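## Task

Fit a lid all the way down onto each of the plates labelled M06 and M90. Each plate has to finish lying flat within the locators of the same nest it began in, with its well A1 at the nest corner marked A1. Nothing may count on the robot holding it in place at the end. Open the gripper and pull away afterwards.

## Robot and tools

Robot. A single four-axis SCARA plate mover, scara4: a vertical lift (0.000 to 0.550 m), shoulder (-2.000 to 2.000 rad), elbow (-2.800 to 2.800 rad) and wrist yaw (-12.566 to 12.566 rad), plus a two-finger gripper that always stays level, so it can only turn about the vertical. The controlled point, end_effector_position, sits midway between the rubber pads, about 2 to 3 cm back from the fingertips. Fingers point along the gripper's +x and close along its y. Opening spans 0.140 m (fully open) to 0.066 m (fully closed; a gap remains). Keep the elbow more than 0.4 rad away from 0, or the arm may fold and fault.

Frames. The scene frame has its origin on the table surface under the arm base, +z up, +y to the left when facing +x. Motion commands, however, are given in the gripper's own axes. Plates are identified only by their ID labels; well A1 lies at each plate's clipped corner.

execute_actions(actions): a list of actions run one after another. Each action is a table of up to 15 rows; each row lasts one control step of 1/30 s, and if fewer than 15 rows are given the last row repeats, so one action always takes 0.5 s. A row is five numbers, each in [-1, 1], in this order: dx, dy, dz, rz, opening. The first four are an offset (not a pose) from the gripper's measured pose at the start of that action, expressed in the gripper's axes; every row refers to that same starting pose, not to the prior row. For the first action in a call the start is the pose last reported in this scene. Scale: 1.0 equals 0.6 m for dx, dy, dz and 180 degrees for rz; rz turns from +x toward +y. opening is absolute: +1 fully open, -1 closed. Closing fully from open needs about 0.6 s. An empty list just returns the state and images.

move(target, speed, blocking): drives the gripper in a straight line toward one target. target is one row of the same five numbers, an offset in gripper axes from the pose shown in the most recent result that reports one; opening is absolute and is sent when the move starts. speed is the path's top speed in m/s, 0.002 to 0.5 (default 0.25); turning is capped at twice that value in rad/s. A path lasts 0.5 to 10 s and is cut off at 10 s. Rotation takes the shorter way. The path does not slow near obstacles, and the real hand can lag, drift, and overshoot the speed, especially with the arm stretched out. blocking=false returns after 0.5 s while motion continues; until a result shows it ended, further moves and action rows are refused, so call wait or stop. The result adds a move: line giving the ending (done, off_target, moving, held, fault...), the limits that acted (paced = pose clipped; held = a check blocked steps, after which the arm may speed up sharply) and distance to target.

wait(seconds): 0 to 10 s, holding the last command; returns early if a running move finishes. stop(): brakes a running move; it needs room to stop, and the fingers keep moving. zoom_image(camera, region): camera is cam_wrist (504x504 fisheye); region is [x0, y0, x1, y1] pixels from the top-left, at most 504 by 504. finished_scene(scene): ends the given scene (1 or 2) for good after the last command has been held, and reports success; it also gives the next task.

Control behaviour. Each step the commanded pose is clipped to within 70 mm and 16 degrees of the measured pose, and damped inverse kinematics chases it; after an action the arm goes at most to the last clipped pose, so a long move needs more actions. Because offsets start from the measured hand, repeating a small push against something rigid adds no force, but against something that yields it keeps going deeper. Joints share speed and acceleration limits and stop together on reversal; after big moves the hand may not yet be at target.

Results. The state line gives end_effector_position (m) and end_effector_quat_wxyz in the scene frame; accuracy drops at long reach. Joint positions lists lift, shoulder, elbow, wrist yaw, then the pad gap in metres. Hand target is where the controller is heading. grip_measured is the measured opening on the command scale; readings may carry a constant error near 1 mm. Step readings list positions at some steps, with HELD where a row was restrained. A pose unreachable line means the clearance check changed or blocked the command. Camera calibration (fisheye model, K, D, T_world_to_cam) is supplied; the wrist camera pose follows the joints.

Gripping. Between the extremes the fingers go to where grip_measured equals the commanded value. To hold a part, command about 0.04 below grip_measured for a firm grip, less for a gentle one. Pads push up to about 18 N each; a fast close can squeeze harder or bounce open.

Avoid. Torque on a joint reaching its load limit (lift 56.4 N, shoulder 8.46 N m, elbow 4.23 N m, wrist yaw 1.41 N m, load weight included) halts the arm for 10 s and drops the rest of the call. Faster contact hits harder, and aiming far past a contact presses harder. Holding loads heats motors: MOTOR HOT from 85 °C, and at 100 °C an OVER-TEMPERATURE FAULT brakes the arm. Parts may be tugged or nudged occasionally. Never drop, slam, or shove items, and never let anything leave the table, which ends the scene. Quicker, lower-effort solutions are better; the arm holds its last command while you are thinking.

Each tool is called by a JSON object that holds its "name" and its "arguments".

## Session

{"name": "execute_actions", "arguments": {"actions": []}}

Scene clock: 0.00 s.
end_effector_position=(+0.4596, +0.1096, +0.2473) grip_measured=+0.99 end_effector_quat_wxyz=(+0.859, +0.000, +0.000, +0.512)
Joint positions: [ 0.242  0.914  0.854 -0.693  0.139]
Hand target: +0.460, +0.110, +0.247; +0.859, +0.000, +0.000, +0.512
camera_calibration (this result's frames):
cam_wrist: T_world_to_cam=[[0.880394, -0.47424, 0.0015113, -0.343492], [-0.285287, -0.532156, -0.797133, 0.373207], [0.378837, 0.701361, -0.603801, -0.00610178], [0, 0, 0, 1]] pos_world=[0.411191, 0.0399859, 0.294331]

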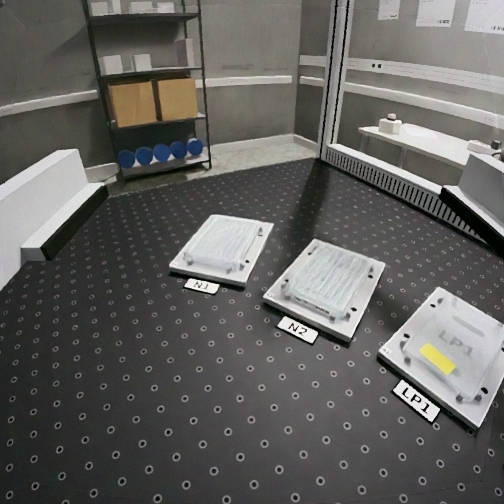

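{"name": "move", "arguments": {"target": [0.1945,0.076,-0.222,-0.131,1], "speed": 0.4}}

{"name": "zoom_image", "arguments": {"camera": "cam_wrist", "region": [60,150,480,340]}}

{"name": "move", "arguments": {"target": [-0.48,-0.615,0,-0.422,1], "speed": 0.4}}

{"name": "zoom_image", "arguments": {"camera": "cam_wrist", "region": [60,150,480,340]}}

Scene clock: 7.10 s.
end_effector_position=(+0.4748, +0.2341, +0.1141) grip_measured=+0.99 end_effector_quat_wxyz=(+0.945, +0.000, +0.000, +0.326)
Joint positions: [ 0.109  1.609  0.95  -1.894  0.139]
Hand target: +0.475, +0.234, +0.114; +0.945, +0.000, +0.000, +0.326
Off the commanded pose: 0.000 m, 0 deg.
move: done
camera_calibration (this result's frames):
cam_wrist: T_world_to_cam=[[0.617748, -0.786375, 0.0015113, -0.0999122], [-0.474071, -0.373945, -0.797133, 0.390165], [0.627411, 0.491711, -0.603801, -0.248545], [0, 0, 0, 1]] pos_world=[0.402626, 0.189545, 0.161093]

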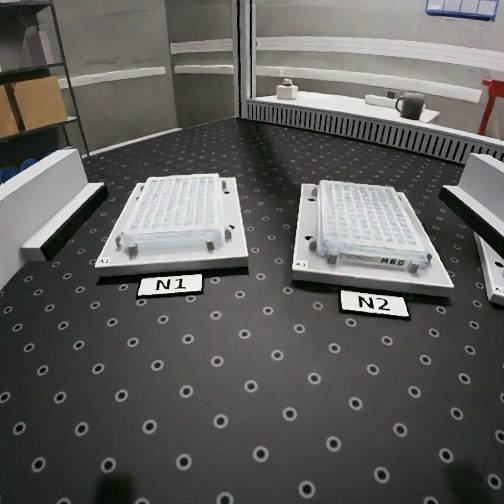

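Region (60, 150, 480, 340) of cam_wrist's 504x504 image, scaled by 1.200, with more detail than that image has; it fills the top 228 rows of this view, and the rest is white.

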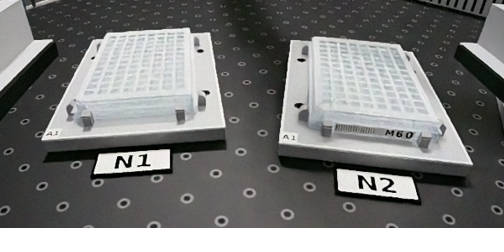

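Scene clock: 9.20 s.
end_effector_position=(+0.4759, -0.2339, +0.1141) grip_measured=+0.99 end_effector_quat_wxyz=(+0.946, +0.000, +0.000, -0.324)
Joint positions: [ 0.109  0.285  0.953 -1.899  0.139]
Hand target: +0.476, -0.234, +0.114; +0.946, +0.000, +0.000, -0.324
Off the commanded pose: 0.000 m, 0 deg.
move: done
camera_calibration (this result's frames):
cam_wrist: T_world_to_cam=[[-0.612814, -0.790226, 0.0015113, 0.116112], [-0.477879, 0.369067, -0.797133, 0.391319], [0.629358, -0.489217, -0.603801, -0.249529], [0, 0, 0, 1]] pos_world=[0.415202, -0.174741, 0.161092]

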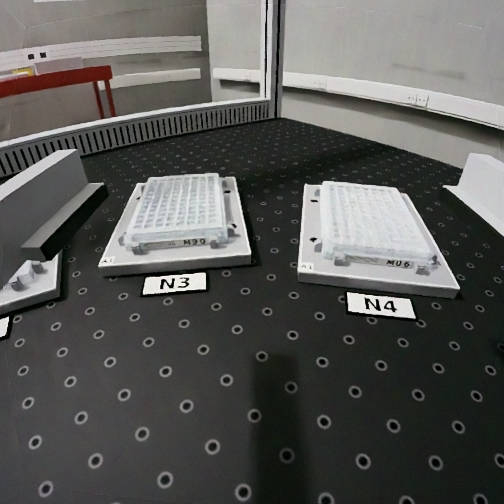

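Region (60, 150, 480, 340) of cam_wrist's 504x504 image, scaled by 1.200, with more detail than that image has; it fills the top 228 rows of this view, and the rest is white.

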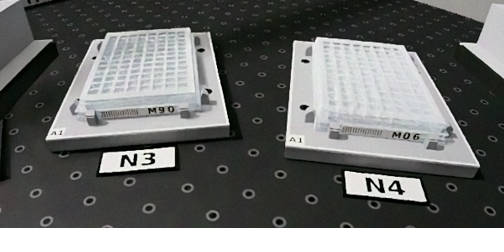

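{"name": "move", "arguments": {"target": [0.148,0.418,-0.1035,0.155,0.1], "speed": 0.3}}

Scene clock: 25.33 s.
end_effector_position=(+0.7000, -0.0902, +0.0520) grip_measured=+0.10 end_effector_quat_wxyz=(+0.996, +0.000, +0.000, -0.086)
Joint positions: [ 0.047  0.481  1.707 -2.361  0.107]
Hand target: +0.700, -0.090, +0.052; +0.996, +0.000, +0.000, -0.087
Off the commanded pose: 0.000 m, 0 deg.
move: done
camera_calibration (this result's frames):
cam_wrist: T_world_to_cam=[[-0.171133, -0.985247, 0.0015113, 0.0403254], [-0.595101, 0.102144, -0.797133, 0.453788], [0.785219, -0.137316, -0.603801, -0.435101], [0, 0, 0, 1]] pos_world=[0.6186, -0.0663672, 0.0989542]

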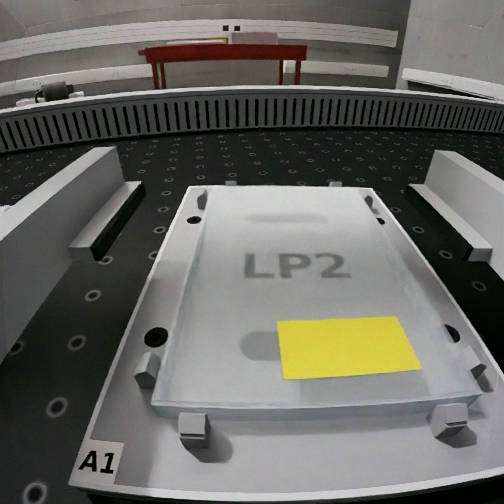

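{"name": "move", "arguments": {"target": [0.015,-0.013,0,0,0.1], "speed": 0.1}}

Scene clock: 30.80 s.
end_effector_position=(+0.7075, -0.0995, +0.0520) grip_measured=+0.10 end_effector_quat_wxyz=(+0.996, +0.000, +0.000, -0.086)
Joint positions: [ 0.047  0.438  1.761 -2.372  0.107]
Hand target: +0.708, -0.099, +0.052; +0.996, +0.000, +0.000, -0.086
Off the commanded pose: 0.000 m, 0 deg.
move: done
camera_calibration (this result's frames):
cam_wrist: T_world_to_cam=[[-0.171067, -0.985258, 0.0015113, 0.0324198], [-0.595108, 0.102103, -0.797133, 0.459191], [0.785228, -0.137262, -0.603801, -0.442253], [0, 0, 0, 1]] pos_world=[0.626083, -0.0756478, 0.0989552]

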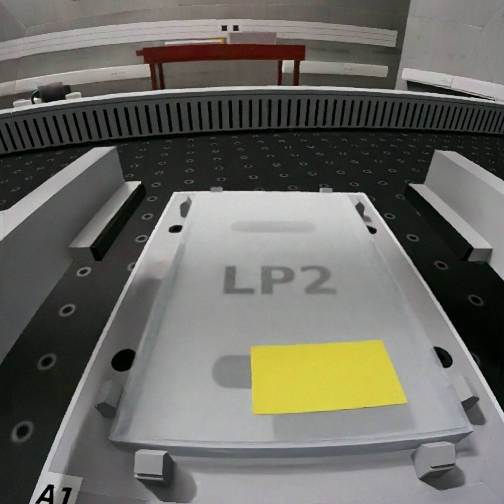

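{"name": "move", "arguments": {"target": [0,0,-0.040,0.003,0.1], "speed": 0.06}}

{"name": "move", "arguments": {"target": [0,0,0,0,-0.55]}}

{"name": "move", "arguments": {"target": [0,0,0.04,0,-0.55], "speed": 0.08}}

{"name": "move", "arguments": {"target": [-0.2077,-0.5445,0,-0.213,-0.55], "speed": 0.3}}

Scene clock: 38.90 s.
end_effector_position=(+0.7074, -0.0995, +0.0279) grip_measured=+0.10 end_effector_quat_wxyz=(+0.997, +0.000, +0.000, -0.082)
Joint positions: [ 0.023  0.435  1.761 -2.36   0.107]
Hand target: +0.707, -0.099, +0.028; +0.997, +0.000, +0.000, -0.082
Off the commanded pose: 0.000 m, 0 deg.
move: done
camera_calibration (this result's frames):
cam_wrist: T_world_to_cam=[[-0.162139, -0.986767, 0.0015113, 0.0259677], [-0.596008, 0.0967113, -0.797133, 0.440116], [0.786439, -0.130147, -0.603801, -0.456898], [0, 0, 0, 1]] pos_world=[0.625845, -0.0764041, 0.0749167]

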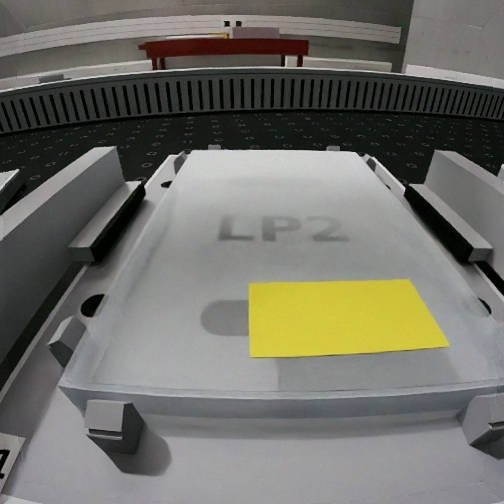

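Scene clock: 39.40 s.
end_effector_position=(+0.7074, -0.0995, +0.0279) grip_measured=-0.50 end_effector_quat_wxyz=(+0.997, +0.000, +0.000, -0.082)
Joint positions: [ 0.023  0.435  1.761 -2.36   0.084]
Hand target: +0.707, -0.100, +0.028; +0.997, +0.000, +0.000, -0.082
Off the commanded pose: 0.000 m, 0 deg.
move: done
camera_calibration (this result's frames):
cam_wrist: T_world_to_cam=[[-0.162136, -0.986767, 0.0015113, 0.0259682], [-0.596008, 0.0967092, -0.797133, 0.440116], [0.786439, -0.130145, -0.603801, -0.456898], [0, 0, 0, 1]] pos_world=[0.625845, -0.0764014, 0.0749168]

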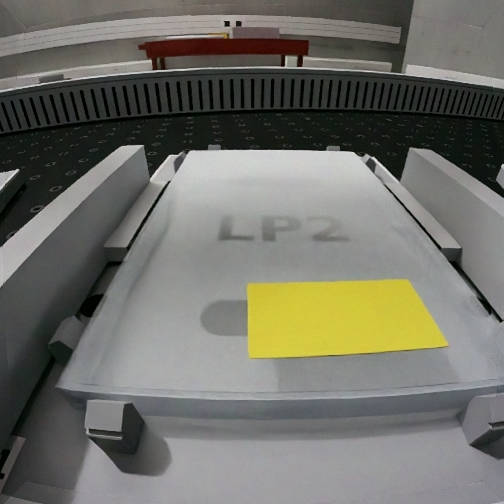

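Scene clock: 40.10 s.
end_effector_position=(+0.7074, -0.0995, +0.0519) grip_measured=-0.50 end_effector_quat_wxyz=(+0.997, +0.000, +0.000, -0.082)
Joint positions: [ 0.047  0.435  1.761 -2.36   0.084]
Hand target: +0.707, -0.100, +0.052; +0.997, +0.000, +0.000, -0.082
Off the commanded pose: 0.000 m, 0 deg.
move: done
camera_calibration (this result's frames):
cam_wrist: T_world_to_cam=[[-0.162125, -0.986769, 0.0015113, 0.0259276], [-0.596009, 0.0967028, -0.797133, 0.459275], [0.78644, -0.130136, -0.603801, -0.442388], [0, 0, 0, 1]] pos_world=[0.625847, -0.0763993, 0.0989498]

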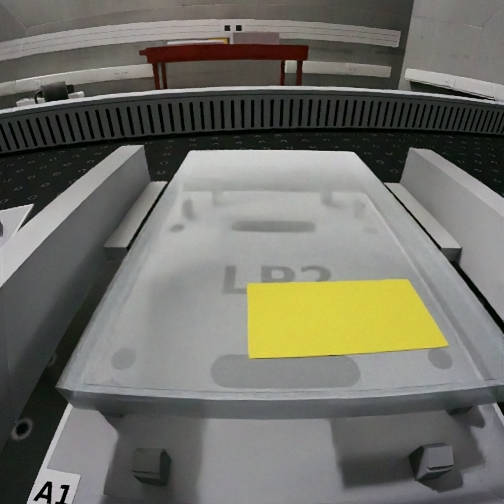

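Scene clock: 41.70 s.
end_effector_position=(+0.5312, -0.4016, +0.0519) grip_measured=-0.50 end_effector_quat_wxyz=(+0.914, +0.000, +0.000, -0.405)
Joint positions: [ 0.047 -0.21   1.731 -2.355  0.084]
Hand target: +0.531, -0.401, +0.052; +0.915, +0.000, +0.000, -0.405
Off the commanded pose: 0.000 m, 0 deg.
move: done
camera_calibration (this result's frames):
cam_wrist: T_world_to_cam=[[-0.739401, -0.673264, 0.0015113, 0.131797], [-0.407409, 0.445641, -0.797133, 0.423363], [0.536008, -0.590017, -0.603801, -0.394711], [0, 0, 0, 1]] pos_world=[0.481501, -0.33282, 0.0989508]

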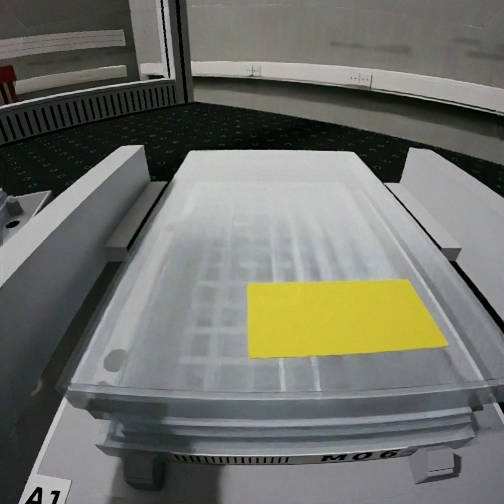

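{"name": "move", "arguments": {"target": [-0.0015,0.0028,0,0.0045,-0.55], "speed": 0.05}}

{"name": "zoom_image", "arguments": {"camera": "cam_wrist", "region": [100,140,450,300]}}

Scene clock: 47.07 s.
end_effector_position=(+0.5318, -0.3998, +0.0519) grip_measured=-0.50 end_effector_quat_wxyz=(+0.917, +0.000, +0.000, -0.398)
Joint positions: [ 0.047 -0.208  1.726 -2.337  0.084]
Hand target: +0.532, -0.400, +0.052; +0.917, +0.000, +0.000, -0.398
Off the commanded pose: 0.000 m, 0 deg.
move: done
camera_calibration (this result's frames):
cam_wrist: T_world_to_cam=[[-0.730012, -0.683433, 0.0015113, 0.124349], [-0.413538, 0.43996, -0.797133, 0.42383], [0.544122, -0.582542, -0.603801, -0.395346], [0, 0, 0, 1]] pos_world=[0.481163, -0.33179, 0.0989508]

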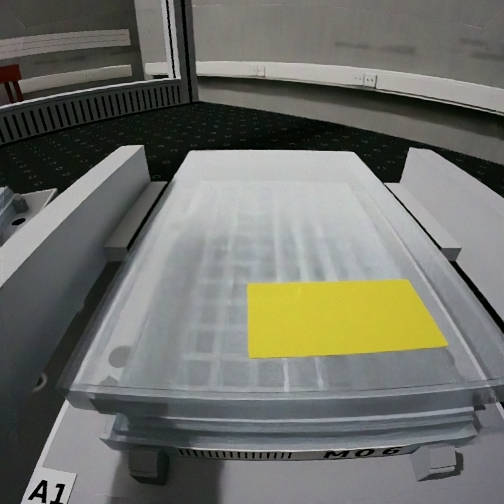

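Region (100, 140, 450, 300) of cam_wrist's 504x504 image, scaled by 1.440, with more detail than that image has; it fills the top 230 rows of this view, and the rest is white.

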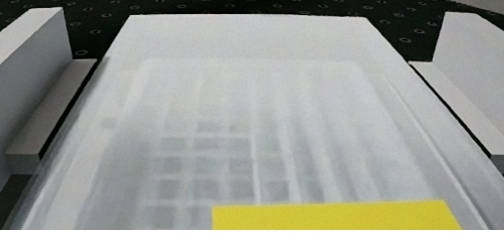

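Matches well. Descend.

{"name": "move", "arguments": {"target": [0,0.0005,-0.011,0,-0.55], "speed": 0.03}}

{"name": "move", "arguments": {"target": [0,0,-0.0135,0,-0.55], "speed": 0.015}}

Scene clock: 51.40 s.
end_effector_position=(+0.5320, -0.3996, +0.0453) grip_measured=-0.50 end_effector_quat_wxyz=(+0.917, +0.000, +0.000, -0.398)
Joint positions: [ 0.04  -0.208  1.726 -2.337  0.084]
Hand target: +0.532, -0.400, +0.045; +0.917, +0.000, +0.000, -0.398
Off the commanded pose: 0.000 m, 0 deg.
move: done
camera_calibration (this result's frames):
cam_wrist: T_world_to_cam=[[-0.729829, -0.683628, 0.0015113, 0.124467], [-0.413656, 0.439849, -0.797133, 0.41857], [0.544278, -0.582396, -0.603801, -0.399377], [0, 0, 0, 1]] pos_world=[0.481356, -0.331614, 0.092324]

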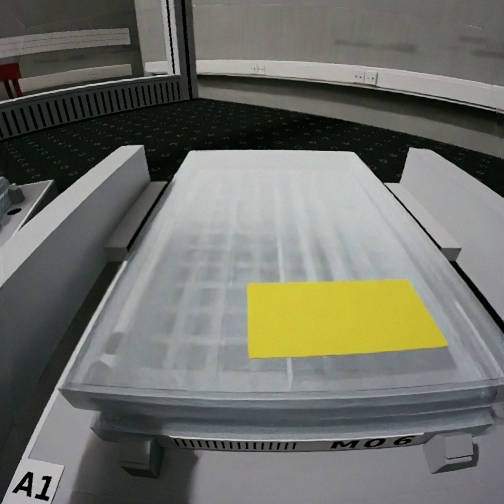

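Scene clock: 52.17 s.
end_effector_position=(+0.5319, -0.3997, +0.0376) grip_measured=-0.50 end_effector_quat_wxyz=(+0.917, +0.000, +0.000, -0.399)
Joint positions: [ 0.033 -0.207  1.726 -2.338  0.084]
Hand target: +0.532, -0.400, +0.037; +0.917, +0.000, +0.000, -0.398
Off the commanded pose: 0.000 m, 0 deg.
move: done
camera_calibration (this result's frames):
cam_wrist: T_world_to_cam=[[-0.730404, -0.683014, 0.0015113, 0.12497], [-0.413285, 0.440197, -0.797133, 0.412391], [0.543788, -0.582854, -0.603801, -0.40393], [0, 0, 0, 1]] pos_world=[0.481366, -0.331609, 0.0846487]

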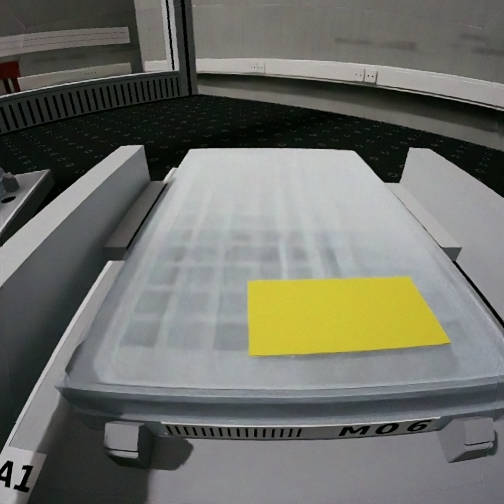

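{"name": "move", "arguments": {"target": [0,0,0,0,0.1]}}

{"name": "move", "arguments": {"target": [0,0,0.0238,0,0.1], "speed": 0.1}}

{"name": "move", "arguments": {"target": [-0.393,0.75,0,0.3055,0.1], "speed": 0.35}}

Scene clock: 58.07 s.
end_effector_position=(+0.5319, -0.3997, +0.0377) grip_measured=+0.10 end_effector_quat_wxyz=(+0.917, +0.000, +0.000, -0.399)
Joint positions: [ 0.033 -0.207  1.726 -2.338  0.107]
Hand target: +0.532, -0.400, +0.038; +0.917, +0.000, +0.000, -0.399
Off the commanded pose: 0.000 m, 0 deg.
move: done
camera_calibration (this result's frames):
cam_wrist: T_world_to_cam=[[-0.730429, -0.682987, 0.0015113, 0.124992], [-0.41327, 0.440212, -0.797133, 0.412418], [0.543767, -0.582874, -0.603801, -0.403903], [0, 0, 0, 1]] pos_world=[0.481367, -0.331608, 0.0846865]

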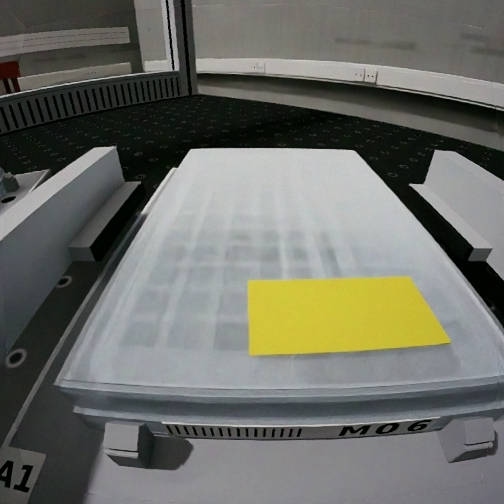

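Scene clock: 58.77 s.
end_effector_position=(+0.5319, -0.3997, +0.0520) grip_measured=+0.10 end_effector_quat_wxyz=(+0.917, +0.000, +0.000, -0.399)
Joint positions: [ 0.047 -0.207  1.726 -2.338  0.107]
Hand target: +0.532, -0.400, +0.052; +0.917, +0.000, +0.000, -0.399
Off the commanded pose: 0.000 m, 0 deg.
move: done
camera_calibration (this result's frames):
cam_wrist: T_world_to_cam=[[-0.730425, -0.682991, 0.0015113, 0.124969], [-0.413272, 0.44021, -0.797133, 0.423833], [0.54377, -0.582871, -0.603801, -0.395259], [0, 0, 0, 1]] pos_world=[0.481368, -0.331607, 0.0990047]

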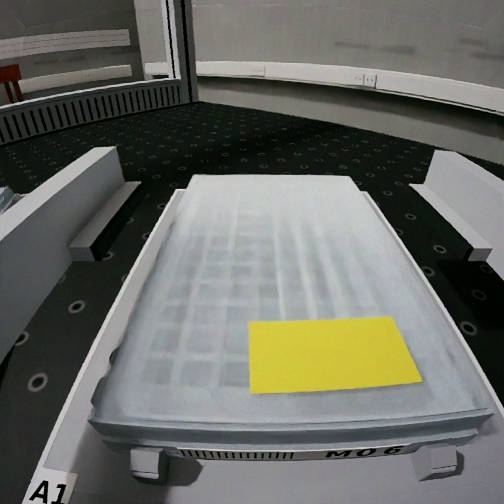

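Scene clock: 60.60 s.
end_effector_position=(+0.6999, +0.0799, +0.0520) grip_measured=+0.10 end_effector_quat_wxyz=(+0.998, +0.000, +0.000, +0.070)
Joint positions: [ 0.047  0.81   1.697 -2.366  0.107]
Hand target: +0.700, +0.080, +0.052; +0.998, +0.000, +0.000, +0.070
Off the commanded pose: 0.000 m, 0 deg.
move: done
camera_calibration (this result's frames):
cam_wrist: T_world_to_cam=[[0.141087, -0.989996, 0.0015113, -0.0102155], [-0.597592, -0.0863813, -0.797133, 0.453241], [0.78929, 0.111562, -0.603801, -0.434419], [0, 0, 0, 1]] pos_world=[0.615177, 0.0775029, 0.0990067]

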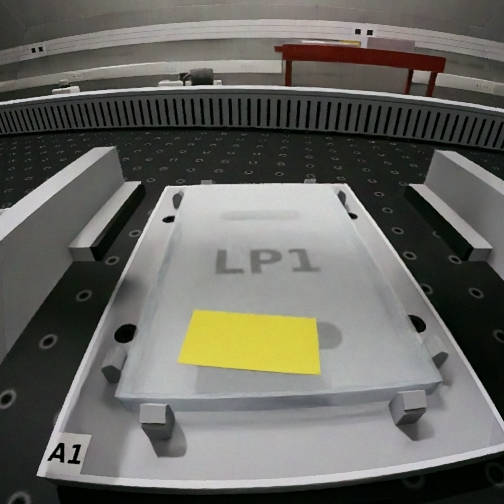

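{"name": "move", "arguments": {"target": [0.021,0.0077,0,0.0138,0.1], "speed": 0.1}}

Scene clock: 64.87 s.
end_effector_position=(+0.7118, +0.0862, +0.0520) grip_measured=+0.10 end_effector_quat_wxyz=(+0.996, +0.000, +0.000, +0.092)
Joint positions: [ 0.047  0.773  1.773 -2.362  0.107]
Hand target: +0.712, +0.086, +0.052; +0.996, +0.000, +0.000, +0.092
Off the commanded pose: 0.000 m, 0 deg.
move: done
camera_calibration (this result's frames):
cam_wrist: T_world_to_cam=[[0.183547, -0.98301, 0.0015113, -0.0364745], [-0.593323, -0.11201, -0.797133, 0.460023], [0.783759, 0.145415, -0.603801, -0.443437], [0, 0, 0, 1]] pos_world=[0.627185, 0.0801548, 0.0990067]

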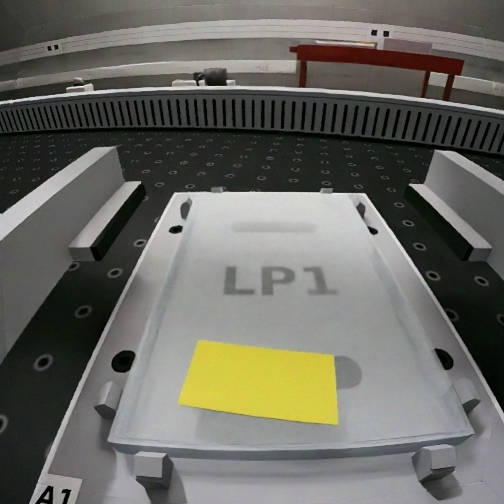

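{"name": "move", "arguments": {"target": [-0.0017,0,-0.040,0.002,0.1], "speed": 0.06}}

{"name": "move", "arguments": {"target": [0,0,0,0,-0.55]}}

{"name": "move", "arguments": {"target": [0,0,0.04,0,-0.55], "speed": 0.08}}

{"name": "move", "arguments": {"target": [-0.1947,-0.572,0,-0.223,-0.55], "speed": 0.3}}

Scene clock: 72.60 s.
end_effector_position=(+0.7108, +0.0860, +0.0280) grip_measured=+0.10 end_effector_quat_wxyz=(+0.996, +0.000, +0.000, +0.095)
Joint positions: [ 0.023  0.773  1.767 -2.35   0.107]
Hand target: +0.711, +0.086, +0.028; +0.995, +0.000, +0.000, +0.095
Off the commanded pose: 0.000 m, 0 deg.
move: done
camera_calibration (this result's frames):
cam_wrist: T_world_to_cam=[[0.189385, -0.981902, 0.0015113, -0.0407648], [-0.592647, -0.115534, -0.797133, 0.440084], [0.782881, 0.150069, -0.603801, -0.456938], [0, 0, 0, 1]] pos_world=[0.626263, 0.0793898, 0.0749682]

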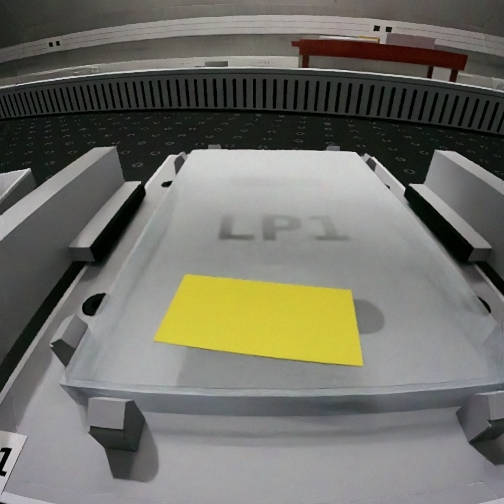

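Scene clock: 73.10 s.
end_effector_position=(+0.7108, +0.0859, +0.0280) grip_measured=-0.50 end_effector_quat_wxyz=(+0.996, +0.000, +0.000, +0.095)
Joint positions: [ 0.023  0.773  1.767 -2.35   0.084]
Hand target: +0.711, +0.086, +0.028; +0.996, +0.000, +0.000, +0.095
Off the commanded pose: 0.000 m, 0 deg.
move: done
camera_calibration (this result's frames):
cam_wrist: T_world_to_cam=[[0.18937, -0.981905, 0.0015113, -0.0407623], [-0.592649, -0.115525, -0.797133, 0.440085], [0.782884, 0.150057, -0.603801, -0.456938], [0, 0, 0, 1]] pos_world=[0.626264, 0.0793829, 0.0749684]

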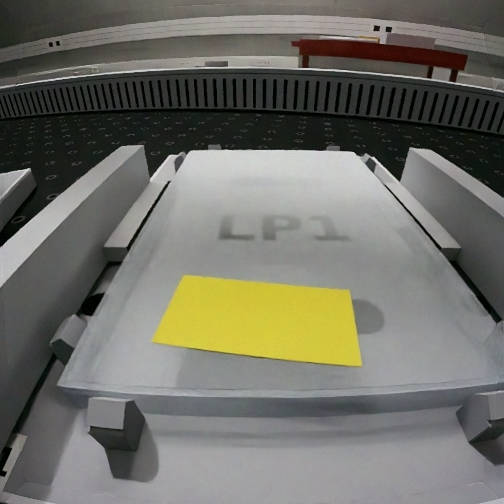

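Scene clock: 73.80 s.
end_effector_position=(+0.7108, +0.0860, +0.0520) grip_measured=-0.50 end_effector_quat_wxyz=(+0.996, +0.000, +0.000, +0.095)
Joint positions: [ 0.047  0.773  1.767 -2.35   0.084]
Hand target: +0.711, +0.086, +0.052; +0.996, +0.000, +0.000, +0.095
Off the commanded pose: 0.000 m, 0 deg.
move: done
camera_calibration (this result's frames):
cam_wrist: T_world_to_cam=[[0.189383, -0.981902, 0.0015113, -0.0408043], [-0.592647, -0.115533, -0.797133, 0.459244], [0.782882, 0.150068, -0.603801, -0.442428], [0, 0, 0, 1]] pos_world=[0.626266, 0.0793865, 0.0990013]

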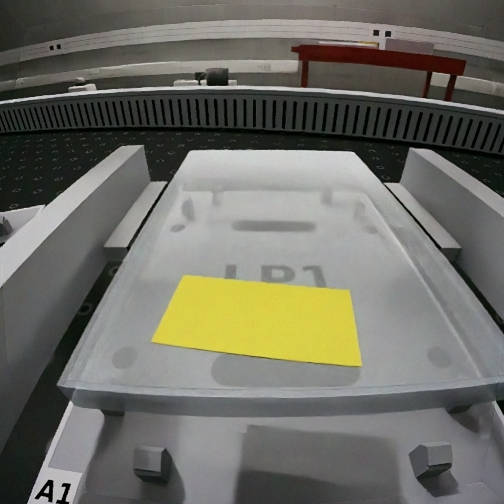

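Scene clock: 75.43 s.
end_effector_position=(+0.6607, -0.2732, +0.0520) grip_measured=-0.50 end_effector_quat_wxyz=(+0.968, +0.000, +0.000, -0.253)
Joint positions: [ 0.047  0.071  1.858 -2.441  0.084]
Hand target: +0.661, -0.273, +0.052; +0.968, +0.000, +0.000, -0.253
Off the commanded pose: 0.000 m, 0 deg.
move: done
camera_calibration (this result's frames):
cam_wrist: T_world_to_cam=[[-0.488259, -0.872697, 0.0015113, 0.0936243], [-0.527525, 0.293761, -0.797133, 0.456858], [0.695212, -0.390005, -0.603801, -0.438941], [0, 0, 0, 1]] pos_world=[0.591874, -0.22369, 0.099002]

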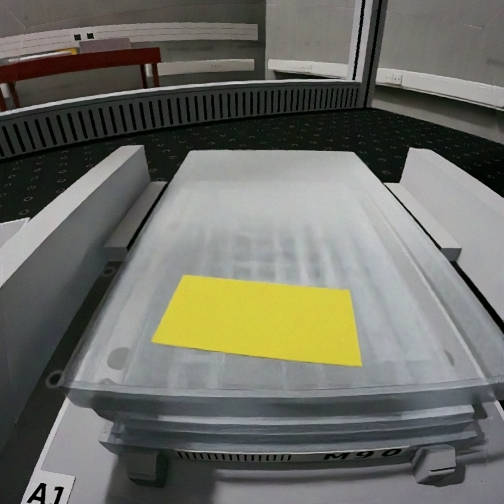

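{"name": "zoom_image", "arguments": {"camera": "cam_wrist", "region": [130,145,410,265]}}

Region (130, 145, 410, 265) of cam_wrist's 504x504 image, scaled by 1.800, with more detail than that image has; it fills the top 216 rows of this view, and the rest is white.

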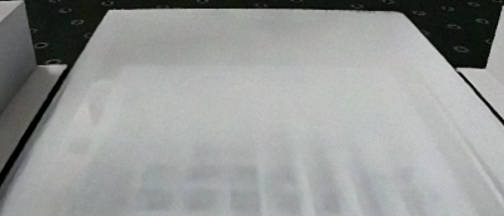

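{"name": "move", "arguments": {"target": [-0.0023,0.0013,0,0,-0.55], "speed": 0.05}}

{"name": "move", "arguments": {"target": [0,0,-0.011,0,-0.55], "speed": 0.03}}

{"name": "move", "arguments": {"target": [0,0,-0.0135,0,-0.55], "speed": 0.015}}

Scene clock: 84.60 s.
end_effector_position=(+0.6599, -0.2719, +0.0520) grip_measured=-0.50 end_effector_quat_wxyz=(+0.967, +0.000, +0.000, -0.253)
Joint positions: [ 0.047  0.077  1.85  -2.438  0.084]
Hand target: +0.660, -0.272, +0.052; +0.968, +0.000, +0.000, -0.253
Off the commanded pose: 0.000 m, 0 deg.
move: done
camera_calibration (this result's frames):
cam_wrist: T_world_to_cam=[[-0.488511, -0.872556, 0.0015113, 0.0945473], [-0.52744, 0.293913, -0.797133, 0.456029], [0.6951, -0.390206, -0.603801, -0.437845], [0, 0, 0, 1]] pos_world=[0.591062, -0.222385, 0.099002]

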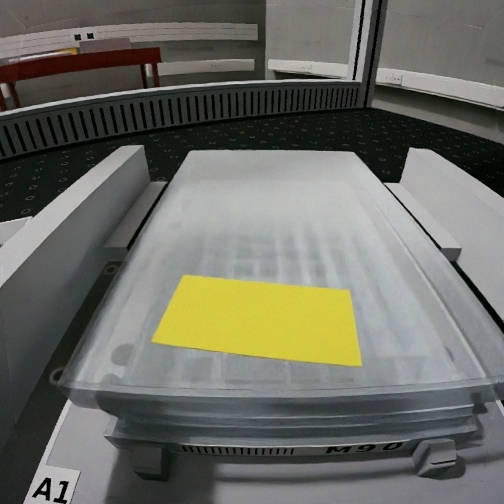

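Scene clock: 85.30 s.
end_effector_position=(+0.6599, -0.2719, +0.0454) grip_measured=-0.50 end_effector_quat_wxyz=(+0.967, +0.000, +0.000, -0.253)
Joint positions: [ 0.04   0.077  1.85  -2.438  0.084]
Hand target: +0.660, -0.272, +0.045; +0.967, +0.000, +0.000, -0.253
Off the commanded pose: 0.000 m, 0 deg.
move: done
camera_calibration (this result's frames):
cam_wrist: T_world_to_cam=[[-0.488515, -0.872554, 0.0015113, 0.0945576], [-0.527439, 0.293916, -0.797133, 0.450747], [0.695098, -0.390209, -0.603801, -0.441846], [0, 0, 0, 1]] pos_world=[0.591061, -0.222388, 0.0923751]

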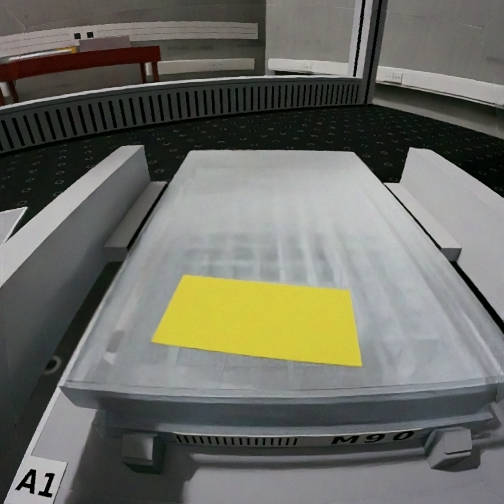

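Scene clock: 86.07 s.
end_effector_position=(+0.6599, -0.2719, +0.0377) grip_measured=-0.50 end_effector_quat_wxyz=(+0.967, +0.000, +0.000, -0.253)
Joint positions: [ 0.033  0.077  1.85  -2.439  0.084]
Hand target: +0.660, -0.272, +0.037; +0.967, +0.000, +0.000, -0.253
Off the commanded pose: 0.000 m, 0 deg.
move: done
camera_calibration (this result's frames):
cam_wrist: T_world_to_cam=[[-0.489028, -0.872267, 0.0015113, 0.0949666], [-0.527266, 0.294226, -0.797133, 0.4446], [0.694868, -0.390618, -0.603801, -0.446437], [0, 0, 0, 1]] pos_world=[0.591078, -0.222362, 0.0847029]

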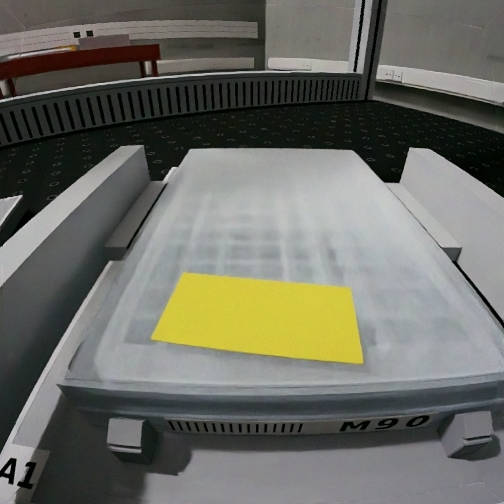

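{"name": "move", "arguments": {"target": [0,0,0,0,0.1]}}

{"name": "move", "arguments": {"target": [-0.1,0,0.12,0,0.1], "speed": 0.15}}

{"name": "finished_scene", "arguments": {"scene": 2}}

Scene clock: 89.97 s.
end_effector_position=(+0.6599, -0.2719, +0.0377) grip_measured=+0.10 end_effector_quat_wxyz=(+0.967, +0.000, +0.000, -0.253)
Joint positions: [ 0.033  0.077  1.85  -2.439  0.107]
Hand target: +0.660, -0.272, +0.038; +0.967, +0.000, +0.000, -0.253
Off the commanded pose: 0.000 m, 0 deg.
move: done
camera_calibration (this result's frames):
cam_wrist: T_world_to_cam=[[-0.489009, -0.872277, 0.0015113, 0.0949594], [-0.527273, 0.294214, -0.797133, 0.444632], [0.694877, -0.390602, -0.603801, -0.446415], [0, 0, 0, 1]] pos_world=[0.591082, -0.222357, 0.084741]

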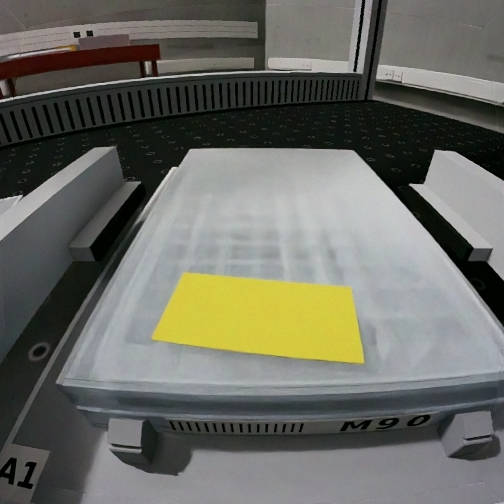

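Scene clock: 90.90 s.
end_effector_position=(+0.6075, -0.2426, +0.1098) grip_measured=+0.10 end_effector_quat_wxyz=(+0.967, +0.000, +0.000, -0.253)
Joint positions: [ 0.105  0.227  1.501 -2.241  0.107]
Hand target: +0.608, -0.243, +0.110; +0.967, +0.000, +0.000, -0.253
Off the commanded pose: 0.000 m, 0 deg.
move: done
camera_calibration (this result's frames):
cam_wrist: T_world_to_cam=[[-0.489394, -0.872061, 0.0015113, 0.0951256], [-0.527143, 0.294447, -0.797133, 0.46578], [0.694704, -0.390909, -0.603801, -0.355027], [0, 0, 0, 1]] pos_world=[0.538725, -0.192975, 0.15678]

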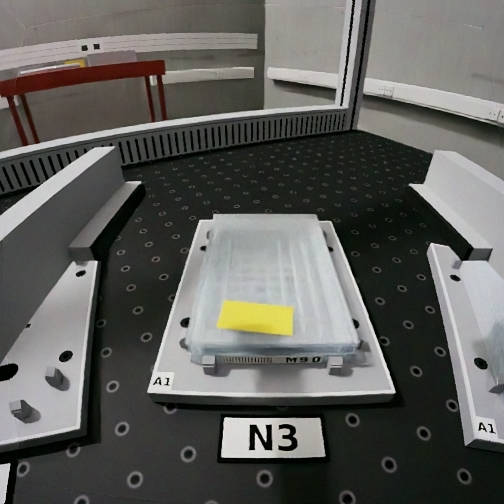

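The scene is finished: the task was done.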